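# Scoop dry food from a pouch with the right gripper

## Task

Using the scoop already held in the right gripper, take dry food out of the pouch. At the end, the right gripper must hold the scoop up and level above the table, well away from both the pouch and the table surface, not in contact with any bowl, and the scoop must be over half full of food that has stopped moving. The pouch must end upright with the remaining food still inside. Food trapped between a gripper's two fingers, with only food between them, must not end up in the scoop: more than a stray piece or two there makes the attempt fail. Spill as little food as possible; food that leaves the table just counts as spilled, not as a dropped object. Apart from the right gripper holding the scoop, nothing counts as done if only the robot is keeping it in place at the end. In the final second after the scene settles, neither arm nor hand may be touching any movable object other than the scoop, the pouch and any part of the pouch's film.

## Robot and tools

Robot: two arms, left_arm and right_arm, each ending in a two-finger gripper. The right gripper starts out holding the scoop. Note that the names left and right are just labels for the arms and do not correspond to the sides of any camera image.

Frame: every reported pose uses one scene frame. Its origin sits on the table top midway between the arms; +x points out over the table, +z points up, and left_arm is on the +y side. Each state line reads `left_arm: ...` | `right_arm: ...` and gives end_effector_position in metres plus end_effector_quat_wxyz. This position is the point between the finger pads, about 1 cm back from the fingertips. At long reach the printed position can be somewhat off from the real one. In a gripper's own axes, the fingers point along +z and close along y.

Row format (used by execute_actions and move): one flat list of 14 numbers, each in [-1, 1], always covering both arms even when only one moves. The order is dx, dy, dz, rx, ry, rz, opening for left_arm, followed by the same seven for right_arm. dx..rz form an offset, not a pose. It is expressed in that gripper's own axes and measured from the gripper's pose when the action starts. A value of 1.0 equals 0.6 m or 180 degrees. rx, ry, rz together make a single rotation vector. The opening is absolute rather than an offset: +1 is fully open (0.093 m) and -1 is closed.

execute_actions(actions): a list of up to 15 actions, run in order. Each action is a table of up to 15 rows, and each row lasts one control step (1/30 s). If a table has fewer than 15 rows, its last row is repeated until the 15 steps are done. Every row in an action is measured from the pose at the start of that action, not from the row before it. For the first action in a call, that start is the last pose reported in this scene. Passing an empty list just returns the current state and images.

move(target, speed, blocking): target is one 14-number row laid out as above. Its offsets count from the pose in the latest result that shows one. Each gripper travels a straight line toward its target; both paths finish together, taking 0.5 to 10 s, and stop short if 10 s is not enough. Rotation goes the shorter way. speed is the top path speed in m/s, from 0.002 to 0.5 with a default of 0.25; turning is capped at twice that value in rad/s. Openings are sent when the move begins. The paths do not avoid obstacles or the other arm, and a gripper can lag, drift, or overshoot the speed, especially with the arm near full stretch. Faster contact hits harder, and aiming further beyond a contact pushes harder. The result adds a "move:" line giving the ending (done, off_target, moving, held, fault), any limits that acted (paced means the pose was clipped; held means a check blocked steps, after which the arm may jump fast), and each gripper's distance from its target. With blocking=false the call returns after 0.5 s while the arm keeps going; you must call wait or stop before sending any further rows or moves.

wait(seconds): 0 to 10 s. Both arms hold their last command, and a running move carries on. The call returns early if that move finishes.

stop(): brakes a running move to a halt, which takes room, more so at speed. The fingers keep moving.

zoom_image(camera, region): gives a closer look at [x0, y0, x1, y1] pixels (origin at top-left, at most 504x504) of the latest image. Cameras: cam_head_left, cam_head_right, cam_high, cam_low, cam_left_wrist, cam_right_wrist, all 504x504 and returned in that order. Calibration is given as K, distortion and T_world_to_cam, and it may be off by a few degrees and millimetres.

finished_scene(scene): ends the numbered scene for good; the goal must already be met and stay met.

Motion limits: at every step, the commanded pose is clipped to within 70 mm and 16 degrees of the measured pose, so far targets need several actions. When an action ends, the arm stops at its last clipped pose, so you must send the remainder next time. Joint friction can leave the hand up to about 31 mm short, and very small commands may do nothing. If position and orientation cannot both be met, position wins. "Hand target" lines show where the controller is currently driving each gripper. A "pose unreachable" line means a clearance check altered or blocked that arm's command. Joint ranges are listed per arm, and elbows stop just before straight.

Gripping: grip_measured is the finger motor's position on the same +1/-1 scale. The pads meet near -0.94, and each millimetre of object width adds about 0.0208; each gripper also carries a fixed bias of up to ±0.02. Pushing the command below the object-width value squeezes harder, up to roughly 50 to 62 N per pad. To keep a hold, keep sending the same closing number, which matters for the scoop. The last value in each arm's Joint positions is the opening in metres (never below zero).

Heat: holding loads warms the motors. MOTOR HOT appears from 75 °C. At 90 °C that arm stops for 10 s, and at 100 °C it goes limp and falls; both are reported as OVER-TEMPERATURE FAULT. Release loads you don't need to hold.

Things to avoid: knocking rigid objects off the table, which ends the scene; drops, slips, slams and hard pushes; and the arms striking or pressing on each other. Keep the pouch upright. Don't let food collect between the finger pads near the scoop. Move the filled scoop gently and level so food doesn't spill. An arm that should stay still gets its correcting offset in the first call and zeros after that, plus its intended opening. The simulation keeps running while you think, and loose objects may occasionally be nudged.

Each tool is called after "Call:" in YAML: its name, and indented under it one key for each argument.

## Session

Call:
execute_actions:
  actions: []

Scene clock: 0.00 s.
left_arm: end_effector_position=(+0.3731, +0.2893, +0.4010) grip_measured=+0.981 end_effector_quat_wxyz=(+0.705, -0.044, +0.706, +0.045) | right_arm: end_effector_position=(+0.3445, -0.1396, +0.2705) grip_measured=-0.662 end_effector_quat_wxyz=(+0.781, -0.089, +0.609, +0.111)
Joint positions: left_arm=[ 0.006  1.028  1.035 -0.008  0.003  0.001  0.092] | right_arm=[ 0.379  1.001  0.246  1.002  0.008 -0.006  0.013]
Joint velocities: left_arm=[-0.007 -0.002  0.002 -0.066 -0.037 -0.051 -0.001] | right_arm=[-0.012 -0.002  0.002 -0.051  0.066  0.037  0.001]
Hand target (left_arm): +0.373, +0.289, +0.401; +0.705, -0.044, +0.706, +0.045
Hand target (right_arm): +0.344, -0.140, +0.274; +0.785, -0.088, +0.603, +0.112

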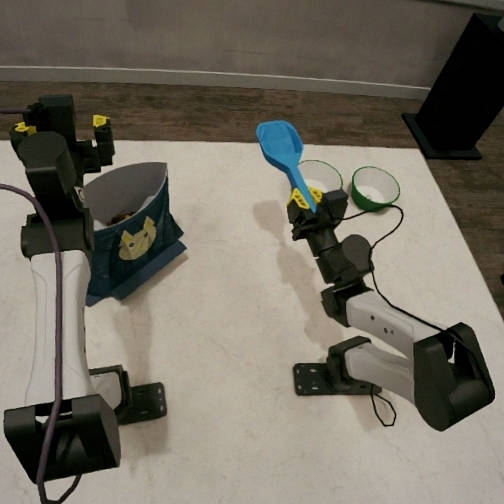

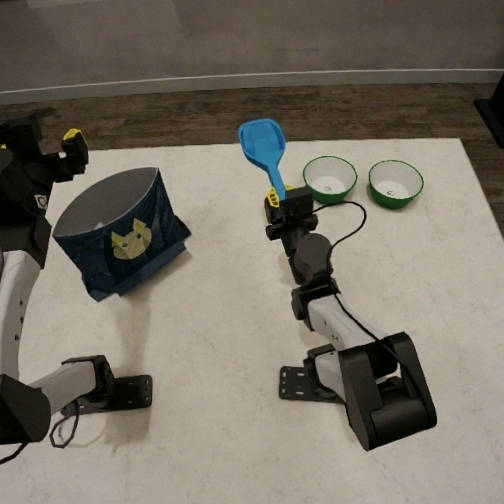

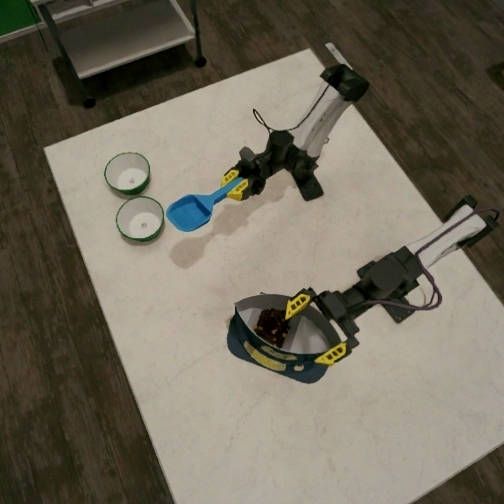

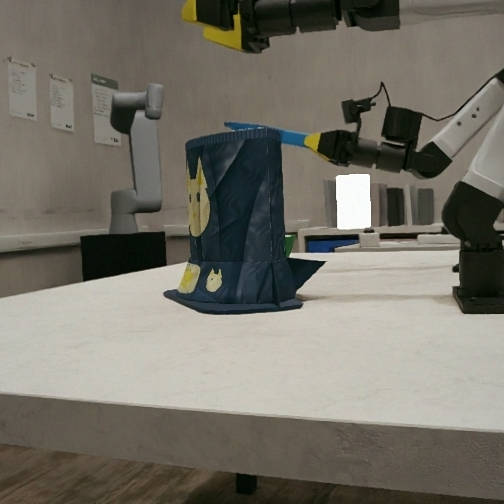

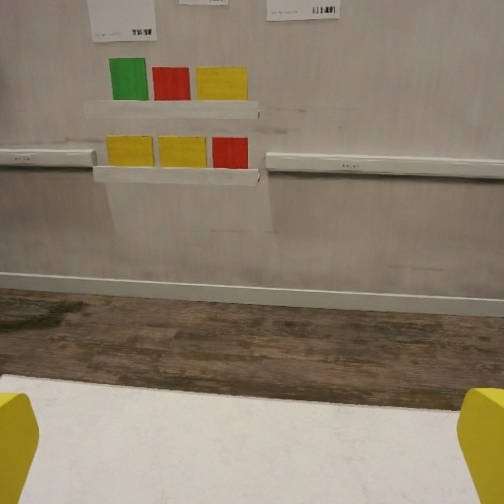

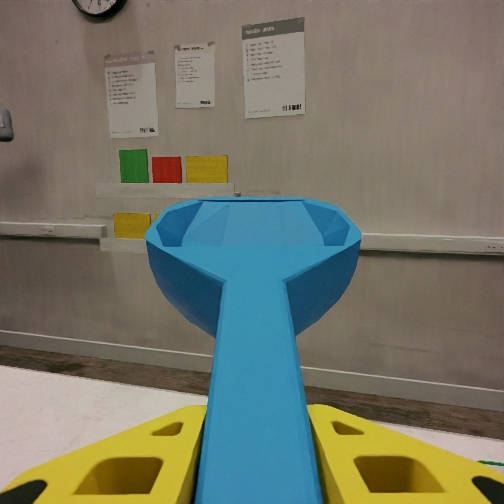

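Call:
move:
  target: [0.12,0.065,-0.115,0,0.5,0,0.3,0,0,0,0,0,0,-0.8]
  speed: 0.4

Call:
move:
  target: [0,0,0,0,0,-0.2,0.3,0,0,0,0,0,0,-0.8]
  speed: 0.4

Scene clock: 3.77 s.
left_arm: end_effector_position=(+0.3043, +0.3155, +0.3316) grip_measured=+0.302 end_effector_quat_wxyz=(+0.239, -0.066, +0.968, +0.027) | right_arm: end_effector_position=(+0.3453, -0.1394, +0.2673) grip_measured=-0.662 end_effector_quat_wxyz=(+0.776, -0.090, +0.614, +0.111)
Joint positions: left_arm=[ 0.139  1.523  2.016 -1.58   0.038  0.116  0.06 ] | right_arm=[ 0.379  1.001  0.246  0.988  0.008 -0.006  0.013]
Joint velocities: left_arm=[-0.002 -0.002 -0.002  0.007 -0.022 -0.022  0.   ] | right_arm=[-0.012 -0.002 -0.007 -0.051 -0.066  0.007 -0.001]
Hand target (left_arm): +0.298, +0.318, +0.331; +0.237, -0.066, +0.969, +0.034
Hand target (right_arm): +0.345, -0.140, +0.271; +0.781, -0.089, +0.609, +0.111
Off the commanded pose (left_arm): 0.007 m, 28 deg; orientation clipped at the last step of the last action.
Off the commanded pose (right_arm): 0.003 m, 1 deg.
joint sent to its limit (left arm) — the command would take joint 4 (wrist pitch) past its lower limit, so that joint was sent only as far as its limit.
move: off_target (left_arm); limits=paced
camera_calibration (this result's frames):
cam_left_wrist: T_world_to_cam=[[0.124473, -0.992192, -0.00788723, 0.277674], [-0.990989, -0.123918, -0.0508467, 0.397921], [0.0494723, 0.0141452, -0.998675, 0.39392], [0, 0, 0, 1]] pos_world=[0.340284, 0.319243, 0.415821]
cam_right_wrist: T_world_to_cam=[[0.277741, -0.960656, 0.000823086, -0.230596], [-0.18151, -0.0533187, -0.981943, 0.357599], [0.943353, 0.272576, -0.189177, -0.155218], [0, 0, 0, 1]] pos_world=[0.275379, -0.160148, 0.321968]

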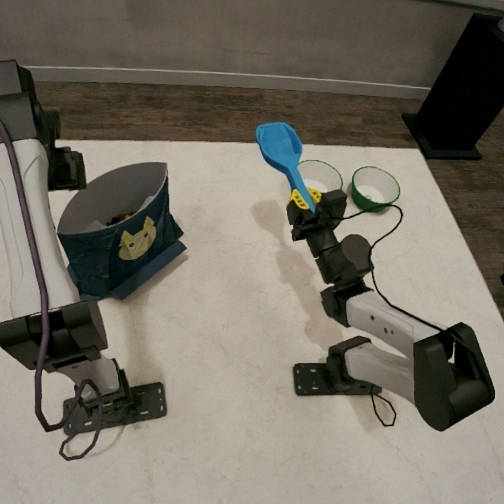

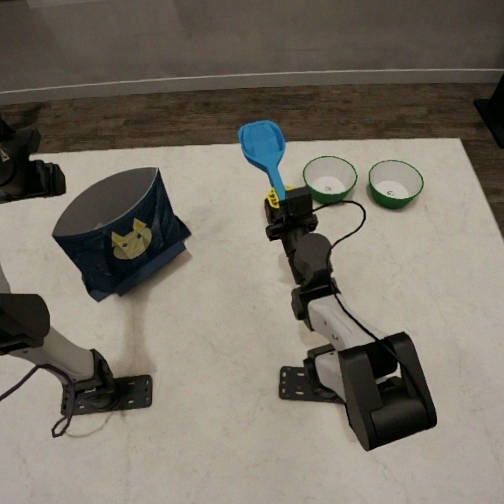

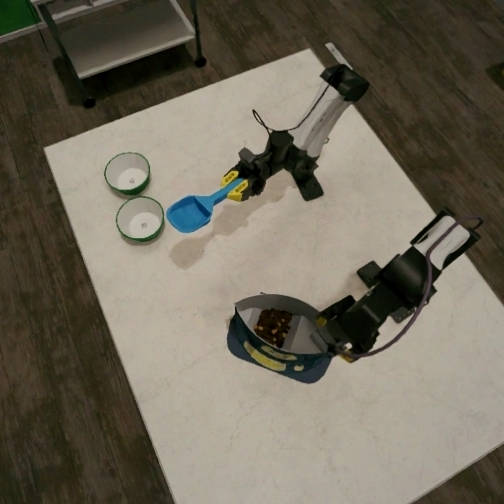

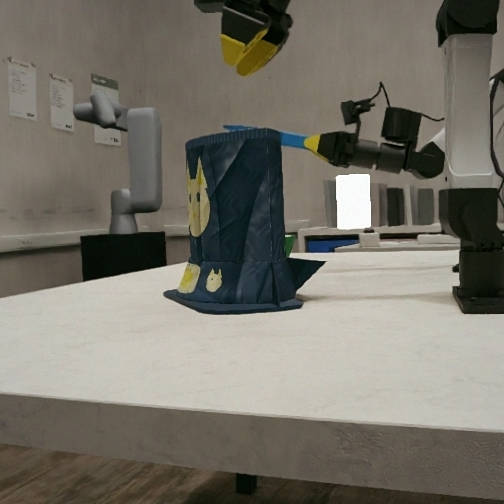

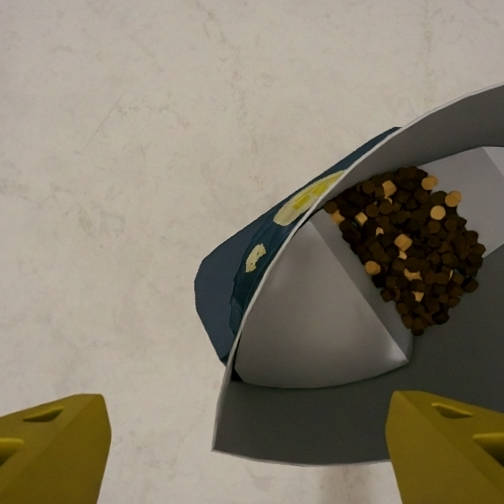

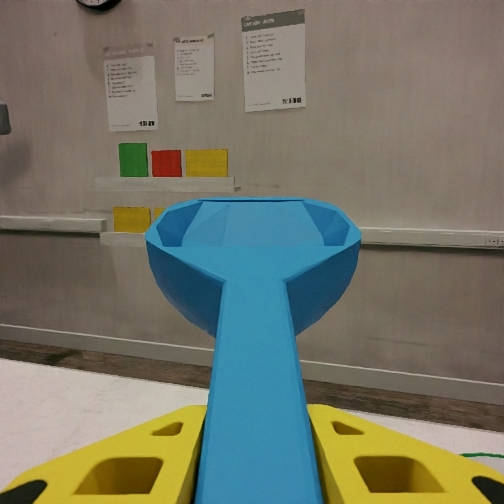

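Scene clock: 5.23 s.
left_arm: end_effector_position=(+0.3043, +0.3155, +0.3316) grip_measured=+0.302 end_effector_quat_wxyz=(+0.236, -0.357, +0.903, -0.047) | right_arm: end_effector_position=(+0.3460, -0.1392, +0.2640) grip_measured=-0.662 end_effector_quat_wxyz=(+0.772, -0.091, +0.619, +0.110)
Joint positions: left_arm=[ 0.139  1.523  2.016 -1.58   0.038 -0.502  0.06 ] | right_arm=[ 0.379  1.001  0.246  0.974  0.008 -0.006  0.013]
Joint velocities: left_arm=[-0.002  0.012 -0.002  0.007 -0.081  0.051 -0.001] | right_arm=[-0.007 -0.002 -0.012  0.022  0.095 -0.066 -0.001]
Hand target (left_arm): +0.304, +0.315, +0.332; +0.235, -0.362, +0.901, -0.048
Hand target (right_arm): +0.345, -0.139, +0.267; +0.776, -0.090, +0.614, +0.111
Off the commanded pose (left_arm): 0.000 m, 1 deg.
Off the commanded pose (right_arm): 0.003 m, 1 deg.
move: done
camera_calibration (this result's frames):
cam_left_wrist: T_world_to_cam=[[0.608489, -0.747526, 0.266359, -0.0377468], [-0.777645, -0.628582, 0.0124157, 0.471217], [0.158147, -0.214687, -0.963794, 0.421468], [0, 0, 0, 1]] pos_world=[0.322754, 0.358466, 0.410412]
cam_right_wrist: T_world_to_cam=[[0.277753, -0.960652, 0.00100826, -0.230636], [-0.194395, -0.0572332, -0.979252, 0.357757], [0.940778, 0.271794, -0.202643, -0.152225], [0, 0, 0, 1]] pos_world=[0.276816, -0.159712, 0.31972]

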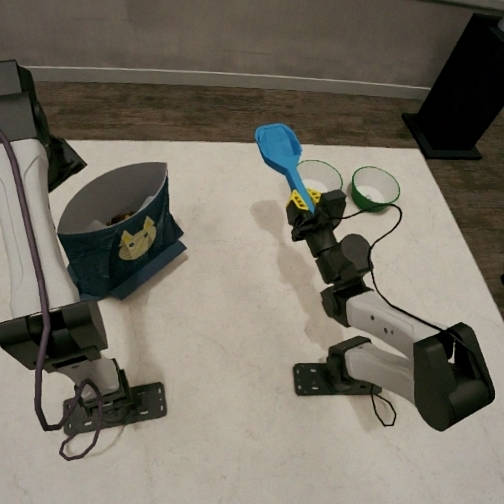

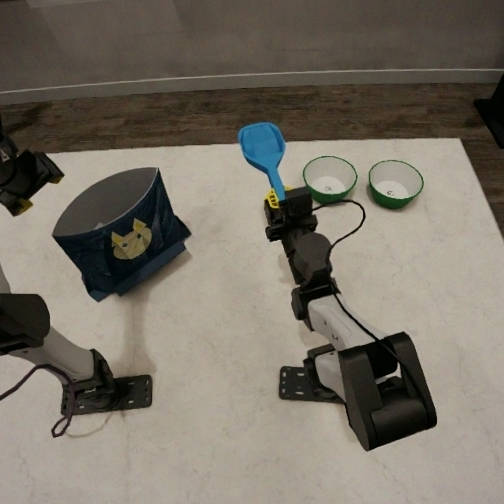

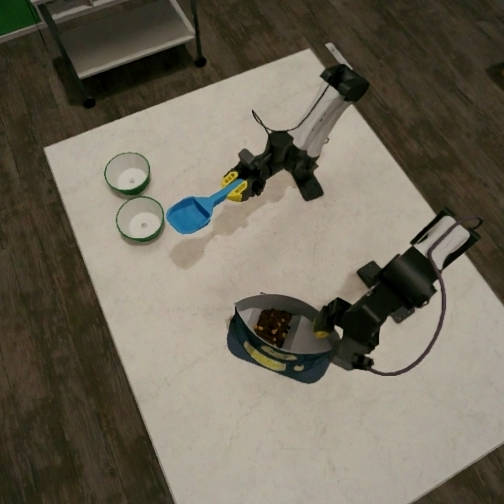

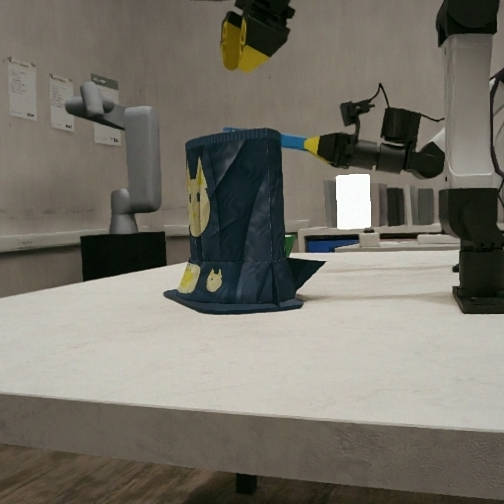

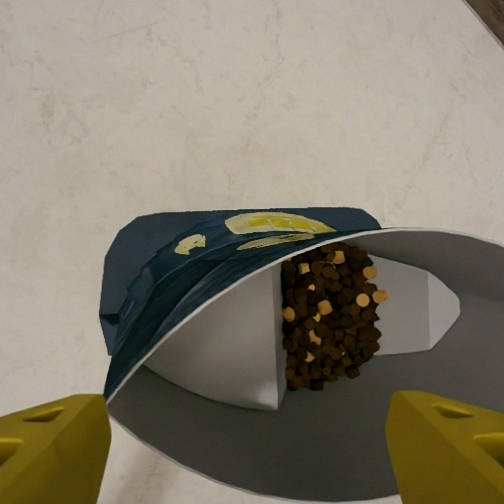

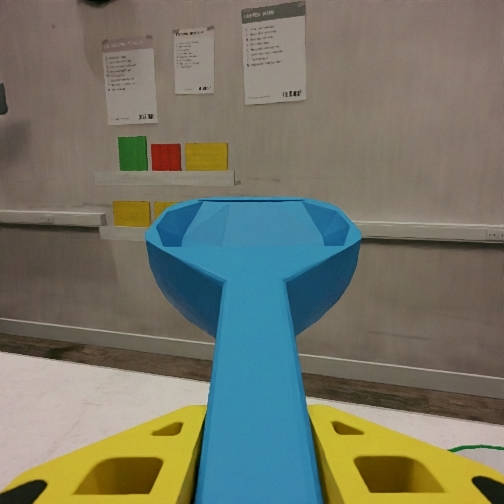

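Call:
move:
  target: [0.083,0.092,0.07,-0.083,0.131,0,0.3,0,0,0,0,0,0,-0.8]

Scene clock: 6.90 s.
left_arm: end_effector_position=(+0.2655, +0.3243, +0.2590) grip_measured=+0.302 end_effector_quat_wxyz=(+0.118, -0.366, +0.923, -0.017) | right_arm: end_effector_position=(+0.3467, -0.1390, +0.2608) grip_measured=-0.662 end_effector_quat_wxyz=(+0.768, -0.092, +0.624, +0.109)
Joint positions: left_arm=[ 0.195  1.467  1.716 -1.581  0.019 -0.441  0.06 ] | right_arm=[ 0.379  1.001  0.246  0.961  0.008 -0.006  0.013]
Joint velocities: left_arm=[-0.007  0.017 -0.017  0.007 -0.066  0.007  0.   ] | right_arm=[ 0.007 -0.002  0.002 -0.081  0.051 -0.066 -0.   ]
Hand target (left_arm): +0.259, +0.326, +0.260; +0.121, -0.366, +0.923, -0.011
Hand target (right_arm): +0.346, -0.139, +0.264; +0.772, -0.091, +0.619, +0.110
Off the commanded pose (left_arm): 0.008 m, 14 deg.
Off the commanded pose (right_arm): 0.003 m, 1 deg.
joint sent to its limit (left arm) — the command would take joint 4 (wrist pitch) past its lower limit, so that joint was sent only as far as its limit.
move: off_target (left_arm)
camera_calibration (this result's frames):
cam_left_wrist: T_world_to_cam=[[0.661969, -0.737532, 0.133577, 0.0287232], [-0.745445, -0.629239, 0.21993, 0.385387], [-0.0781537, -0.245161, -0.966327, 0.432821], [0, 0, 0, 1]] pos_world=[0.302098, 0.369796, 0.329652]
cam_right_wrist: T_world_to_cam=[[0.277767, -0.960648, 0.00119324, -0.230676], [-0.207244, -0.0611365, -0.976377, 0.357874], [0.938027, 0.270958, -0.21607, -0.14923], [0, 0, 0, 1]] pos_world=[0.278223, -0.159284, 0.317451]

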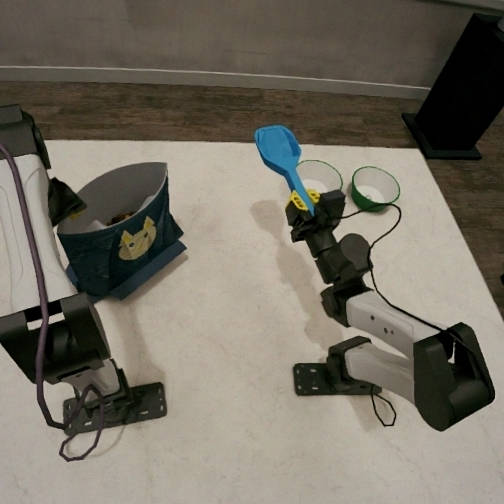

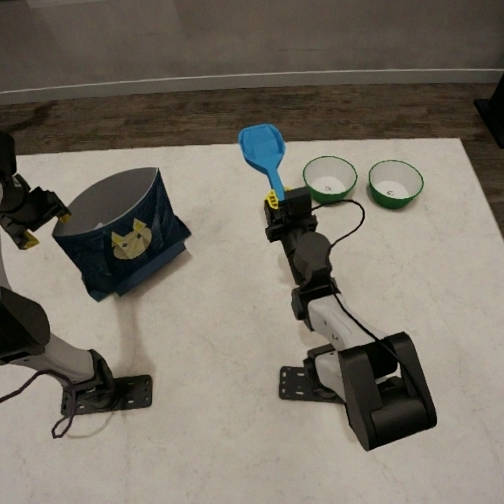

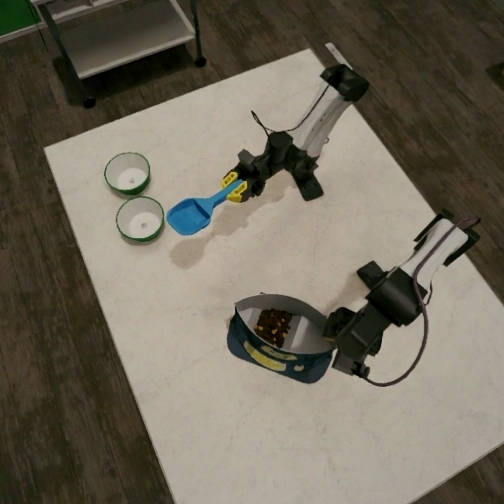

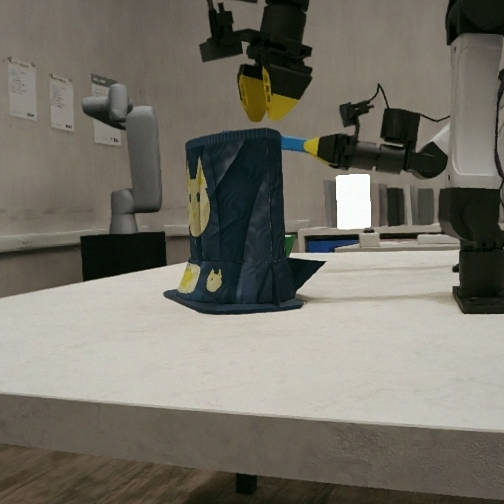

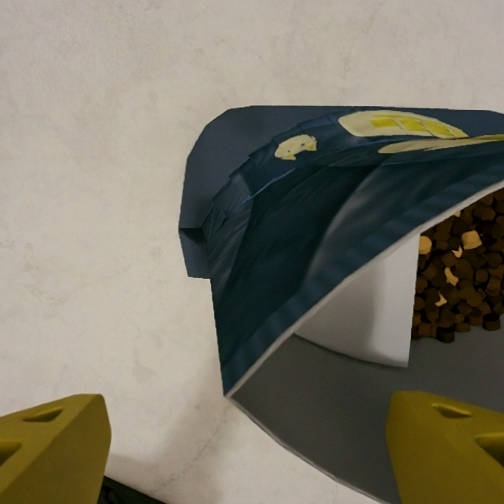

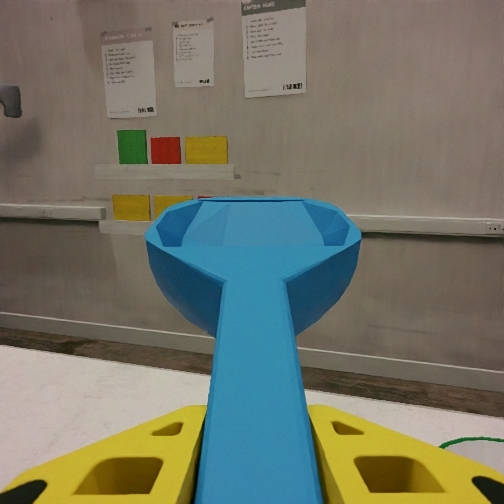

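Call:
move:
  target: [0.022,0.02,0.12,-0.04,0.06,0,0.3,-0.1,-0.1,-0.1,0,0,0,-0.8]
  speed: 0.15

Call:
move:
  target: [0,0,0,0,0,0,-1,0,0,0,0,0,0,-0.8]

Scene clock: 8.70 s.
left_arm: end_effector_position=(+0.2649, +0.3282, +0.1921) grip_measured=+0.302 end_effector_quat_wxyz=(+0.014, -0.369, +0.929, +0.002) | right_arm: end_effector_position=(+0.2999, -0.2170, +0.2905) grip_measured=-0.662 end_effector_quat_wxyz=(+0.755, -0.086, +0.640, +0.116)
Joint positions: left_arm=[ 0.195  1.574  1.562 -1.531 -0.005 -0.439  0.06 ] | right_arm=[-0.164  0.536  0.296  0.433 -0.525  0.116  0.013]
Joint velocities: left_arm=[-0.007  0.002 -0.007 -0.051  0.022 -0.007 -0.   ] | right_arm=[ 0.017 -0.007  0.017  0.037  0.022 -0.007 -0.001]
Hand target (left_arm): +0.265, +0.329, +0.186; +0.008, -0.370, +0.929, +0.007
Hand target (right_arm): +0.296, -0.218, +0.308; +0.768, -0.090, +0.624, +0.110
Off the commanded pose (left_arm): 0.007 m, 1 deg.
Off the commanded pose (right_arm): 0.018 m, 3 deg.
move: off_target (right_arm)
camera_calibration (this result's frames):
cam_left_wrist: T_world_to_cam=[[0.679488, -0.73325, 0.0253059, 0.055781], [-0.680312, -0.616767, 0.395947, 0.346965], [-0.27472, -0.286257, -0.917925, 0.425328], [0, 0, 0, 1]] pos_world=[0.314988, 0.376651, 0.251628]
cam_right_wrist: T_world_to_cam=[[0.280228, -0.959702, -0.021076, -0.286778], [-0.248738, -0.0513893, -0.967207, 0.384336], [0.927147, 0.276281, -0.253115, -0.0626584], [0, 0, 0, 1]] pos_world=[0.234056, -0.238159, 0.349828]

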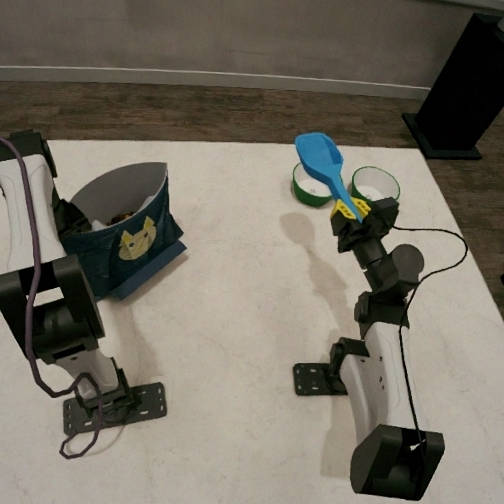

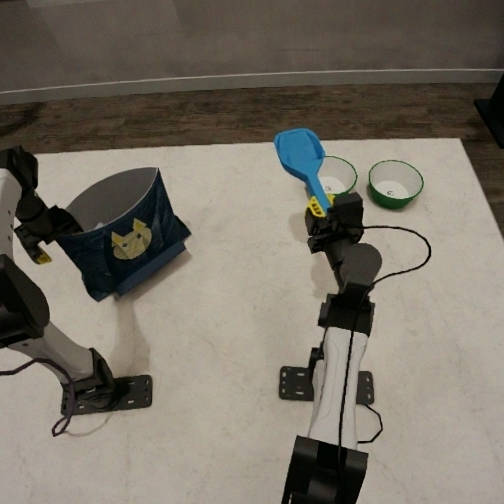

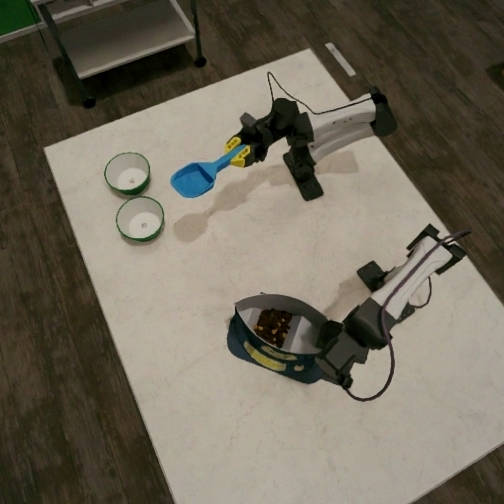

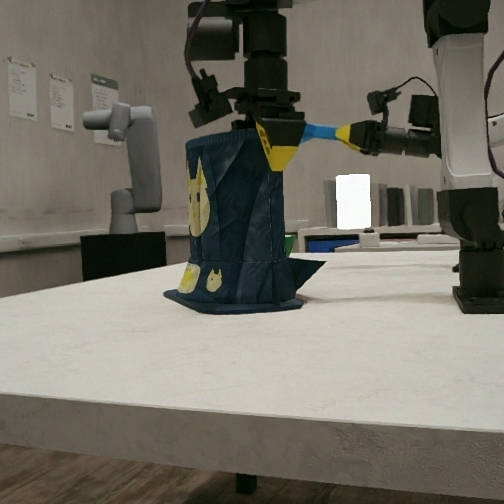

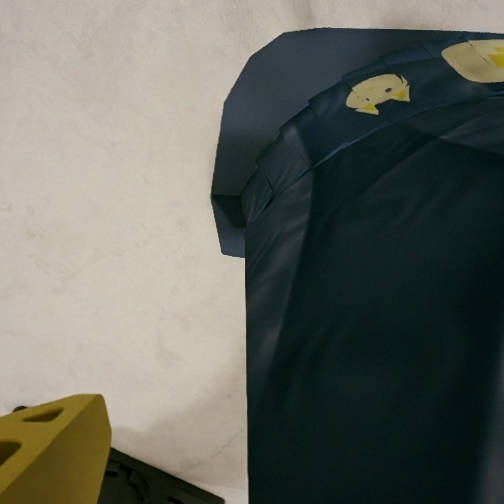

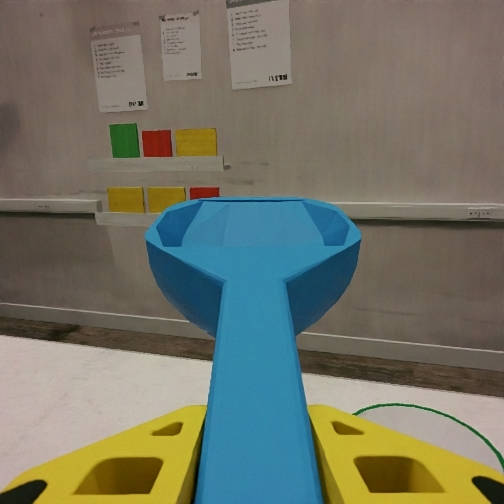

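Scene clock: 9.20 s.
left_arm: end_effector_position=(+0.2713, +0.3227, +0.1923) grip_measured=-1.000 end_effector_quat_wxyz=(+0.022, -0.363, +0.932, -0.010) | right_arm: end_effector_position=(+0.3004, -0.2171, +0.2881) grip_measured=-0.662 end_effector_quat_wxyz=(+0.751, -0.084, +0.644, +0.117)
Joint positions: left_arm=[ 0.181  1.574  1.562 -1.513  0.016 -0.439  0.   ] | right_arm=[-0.164  0.536  0.296  0.422 -0.525  0.116  0.013]
Joint velocities: left_arm=[-0.012 -0.012  0.012 -0.007 -0.007  0.051  0.   ] | right_arm=[-0.007 -0.012  0.002 -0.022  0.037  0.007 -0.   ]
Hand target (left_arm): +0.265, +0.328, +0.192; +0.014, -0.369, +0.929, +0.001
Hand target (right_arm): +0.300, -0.217, +0.290; +0.755, -0.086, +0.640, +0.116
Off the commanded pose (left_arm): 0.008 m, 2 deg.
Off the commanded pose (right_arm): 0.002 m, 1 deg.
move: done
camera_calibration (this result's frames):
cam_left_wrist: T_world_to_cam=[[0.668157, -0.742202, 0.0519793, 0.0482089], [-0.698253, -0.601399, 0.388281, 0.349232], [-0.256922, -0.295727, -0.920074, 0.424316], [0, 0, 0, 1]] pos_world=[0.320658, 0.371291, 0.252297]
cam_right_wrist: T_world_to_cam=[[0.279972, -0.959637, -0.0266814, -0.285352], [-0.259098, -0.0487713, -0.964619, 0.385065], [0.924383, 0.27698, -0.262294, -0.0600125], [0, 0, 0, 1]] pos_world=[0.235134, -0.238432, 0.348086]

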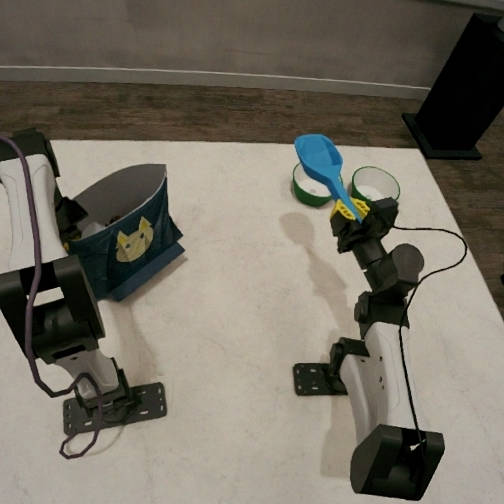

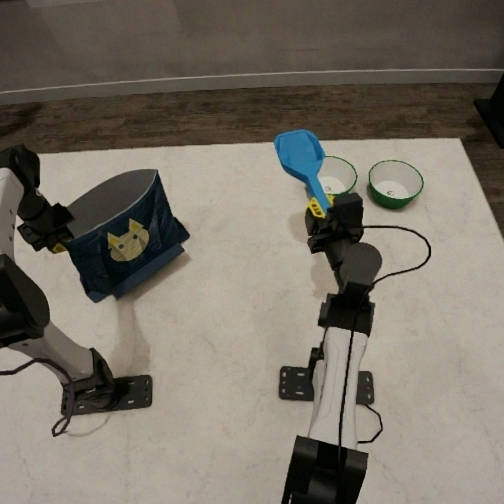

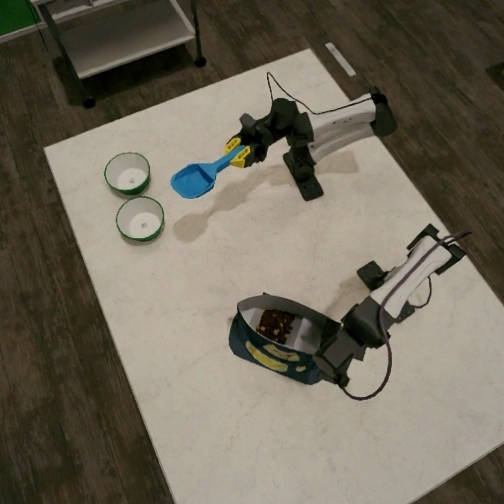

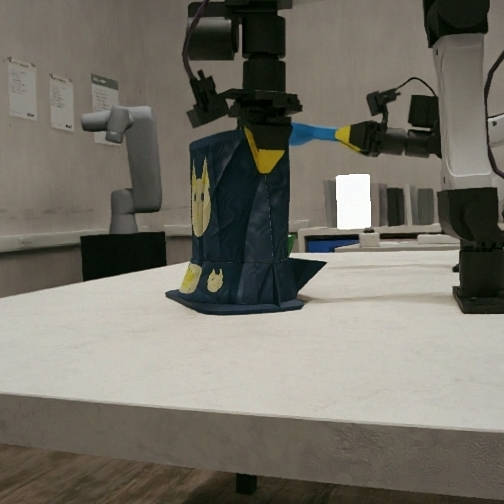

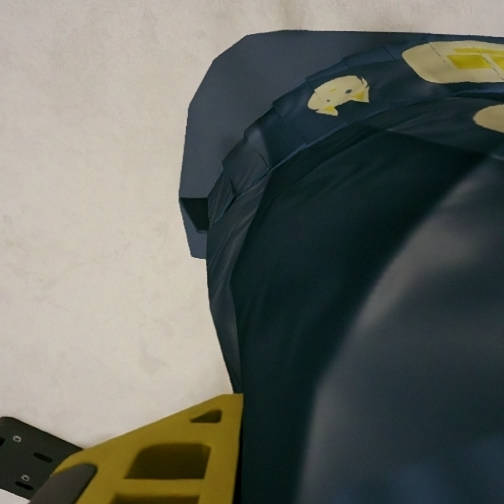

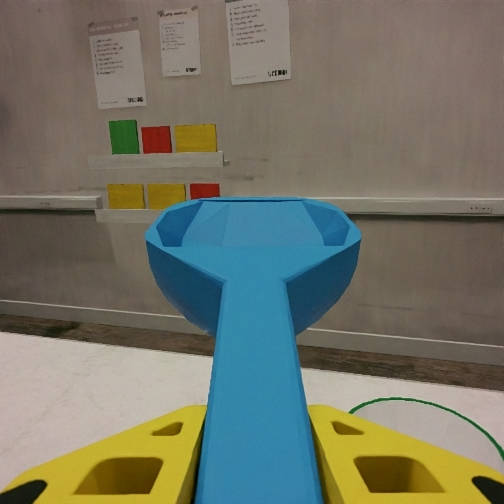

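Call:
move:
  target: [-0.18,-0.12,-0.04,0,0,0.33,-1,0,0,0,0,0,0,-0.8]
  speed: 0.12

Scene clock: 14.33 s.
left_arm: end_effector_position=(+0.3892, +0.3524, +0.1984) grip_measured=-1.000 end_effector_quat_wxyz=(+0.044, +0.131, +0.990, +0.035) | right_arm: end_effector_position=(+0.3008, -0.2172, +0.2856) grip_measured=-0.662 end_effector_quat_wxyz=(+0.748, -0.083, +0.648, +0.118)
Joint positions: left_arm=[ 0.145  2.029  2.149 -1.582 -0.03   0.531  0.   ] | right_arm=[-0.164  0.536  0.296  0.411 -0.525  0.116  0.013]
Joint velocities: left_arm=[-0.002 -0.007 -0.017  0.007  0.037 -0.022  0.   ] | right_arm=[-0.022 -0.007  0.002  0.007 -0.007  0.007 -0.   ]
Hand target (left_arm): +0.397, +0.343, +0.225; +0.091, +0.147, +0.984, +0.033
Hand target (right_arm): +0.300, -0.217, +0.288; +0.751, -0.084, +0.644, +0.117
Off the commanded pose (left_arm): 0.027 m, 5 deg.
Off the commanded pose (right_arm): 0.003 m, 1 deg.
joint sent to its limit (left arm) — the command would take joint 4 (wrist pitch) past its lower limit, so that joint was sent only as far as its limit.
move: off_target (left_arm)
camera_calibration (this result's frames):
cam_left_wrist: T_world_to_cam=[[-0.265803, -0.961974, -0.0628867, 0.454829], [-0.909481, 0.228597, 0.347257, 0.244906], [-0.319677, 0.149496, -0.935659, 0.339617], [0, 0, 0, 1]] pos_world=[0.4522, 0.330777, 0.261323]
cam_right_wrist: T_world_to_cam=[[0.279644, -0.959554, -0.0324767, -0.283869], [-0.269785, -0.0460704, -0.961818, 0.385784], [0.92142, 0.277728, -0.271757, -0.0572701], [0, 0, 0, 1]] pos_world=[0.236231, -0.238709, 0.346271]

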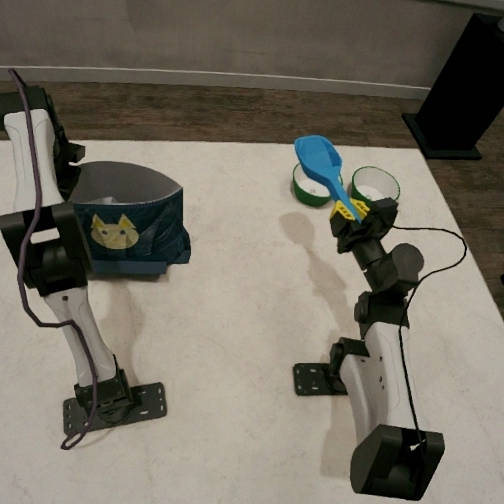

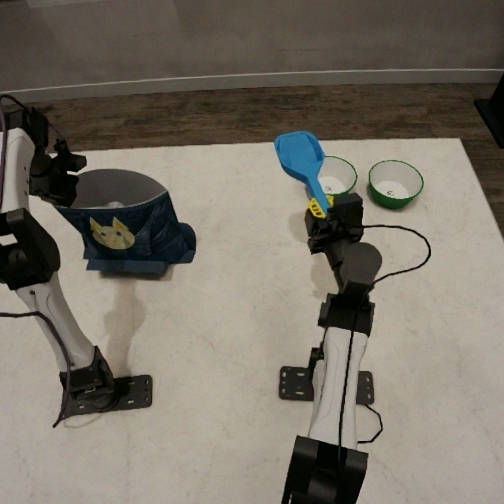

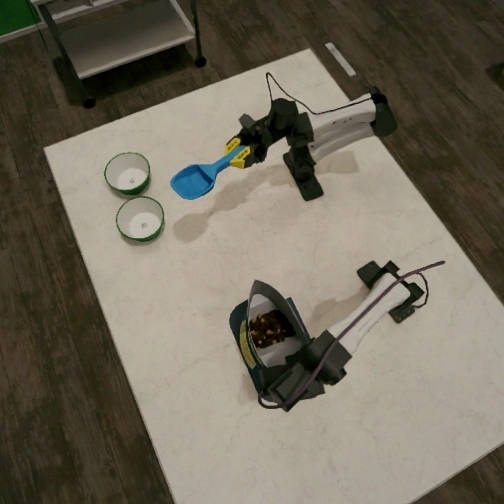

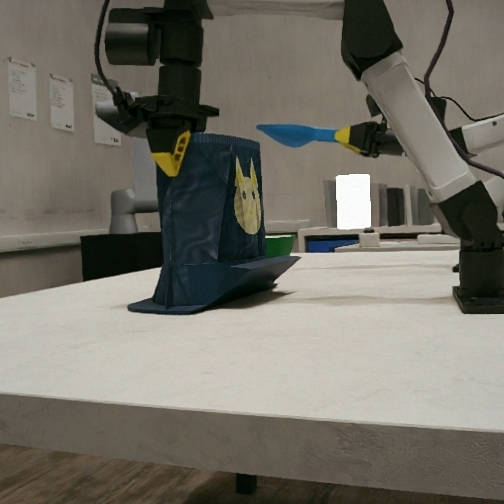

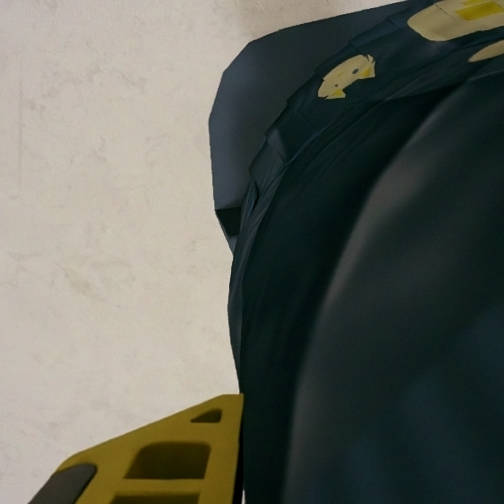

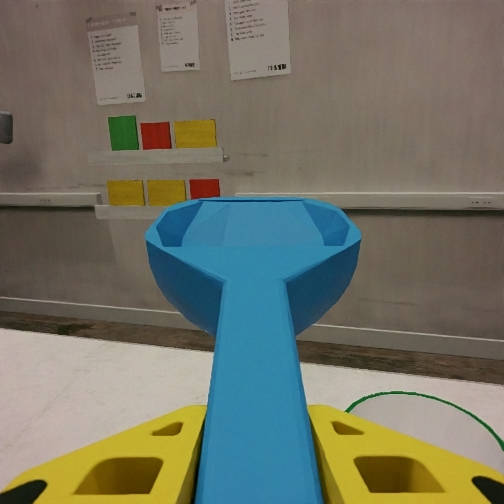

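Works. Rotate more and bring it closer.

Call:
move:
  target: [-0.04,-0.14,-0.04,0,0,0.22,-1,0,0,0,0,0,0,-0.8]
  speed: 0.1

Scene clock: 18.33 s.
left_arm: end_effector_position=(+0.4019, +0.2836, +0.1958) grip_measured=-1.000 end_effector_quat_wxyz=(+0.028, +0.429, +0.900, +0.073) | right_arm: end_effector_position=(+0.3012, -0.2173, +0.2832) grip_measured=-0.662 end_effector_quat_wxyz=(+0.745, -0.081, +0.652, +0.120)
Joint positions: left_arm=[-0.06   2.003  2.095 -1.542 -0.1    0.957  0.   ] | right_arm=[-0.164  0.536  0.296  0.4   -0.525  0.116  0.013]
Joint velocities: left_arm=[ 0.002 -0.002 -0.017  0.007 -0.037  0.007  0.   ] | right_arm=[-0.012 -0.012 -0.007 -0.007 -0.022 -0.081 -0.001]
Hand target (left_arm): +0.388, +0.266, +0.215; +0.045, +0.459, +0.885, +0.059
Hand target (right_arm): +0.301, -0.217, +0.286; +0.748, -0.083, +0.648, +0.118
Off the commanded pose (left_arm): 0.032 m, 5 deg.
Off the commanded pose (right_arm): 0.002 m, 1 deg.
joint sent to its limit (left arm) — the command would take joint 4 (wrist pitch) past its lower limit, so that joint was sent only as far as its limit.
move: off_target (left_arm)
camera_calibration (this result's frames):
cam_left_wrist: T_world_to_cam=[[-0.774755, -0.617067, -0.137777, 0.513294], [-0.608428, 0.668368, 0.427901, 0.0115236], [-0.171958, 0.415346, -0.893263, 0.208483], [0, 0, 0, 1]] pos_world=[0.440539, 0.222443, 0.252019]
cam_right_wrist: T_world_to_cam=[[0.279266, -0.959459, -0.0380748, -0.282428], [-0.280086, -0.0434673, -0.95899, 0.386445], [0.918457, 0.278477, -0.28087, -0.0546143], [0, 0, 0, 1]] pos_world=[0.237271, -0.238972, 0.344504]

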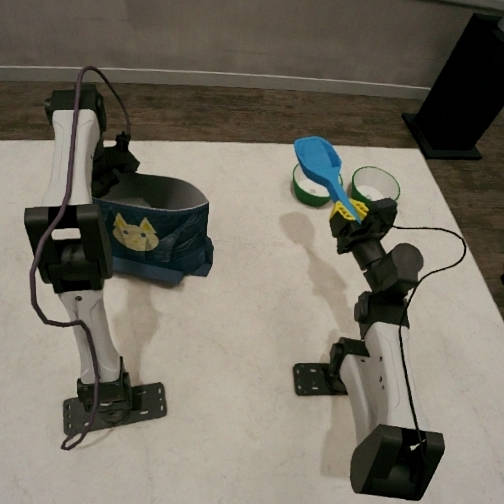

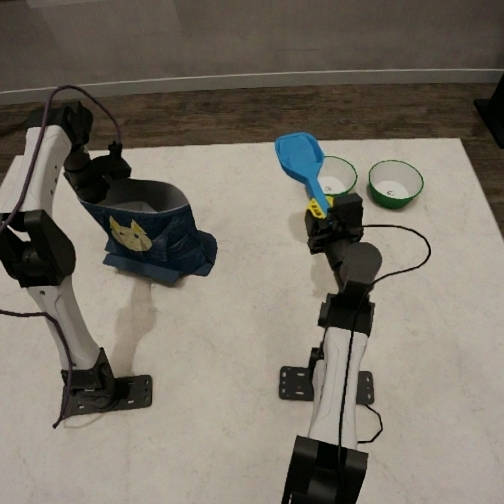

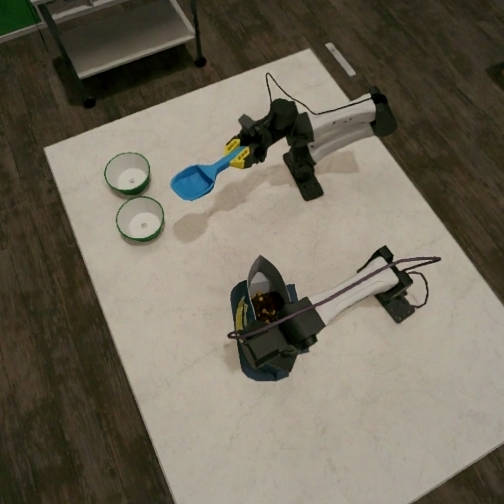

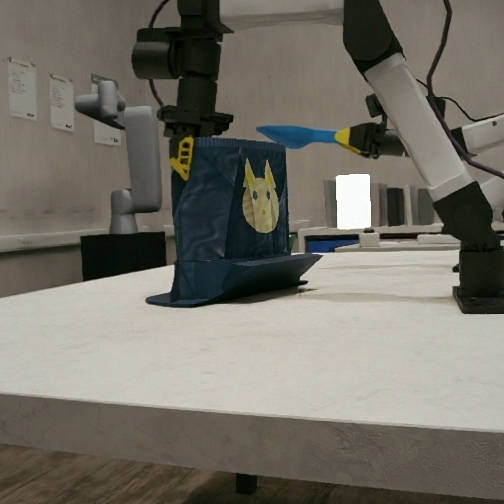

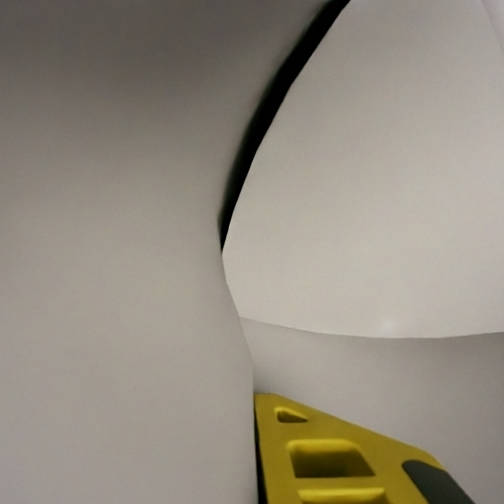

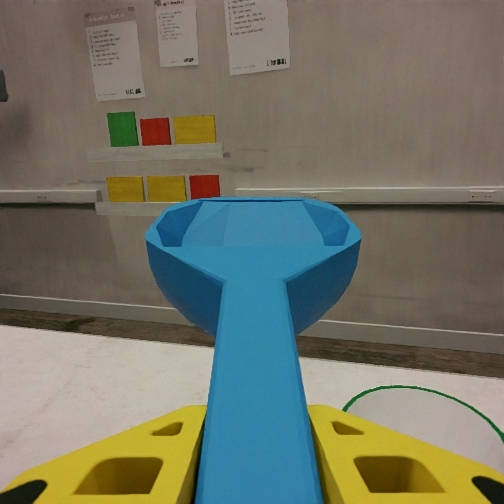

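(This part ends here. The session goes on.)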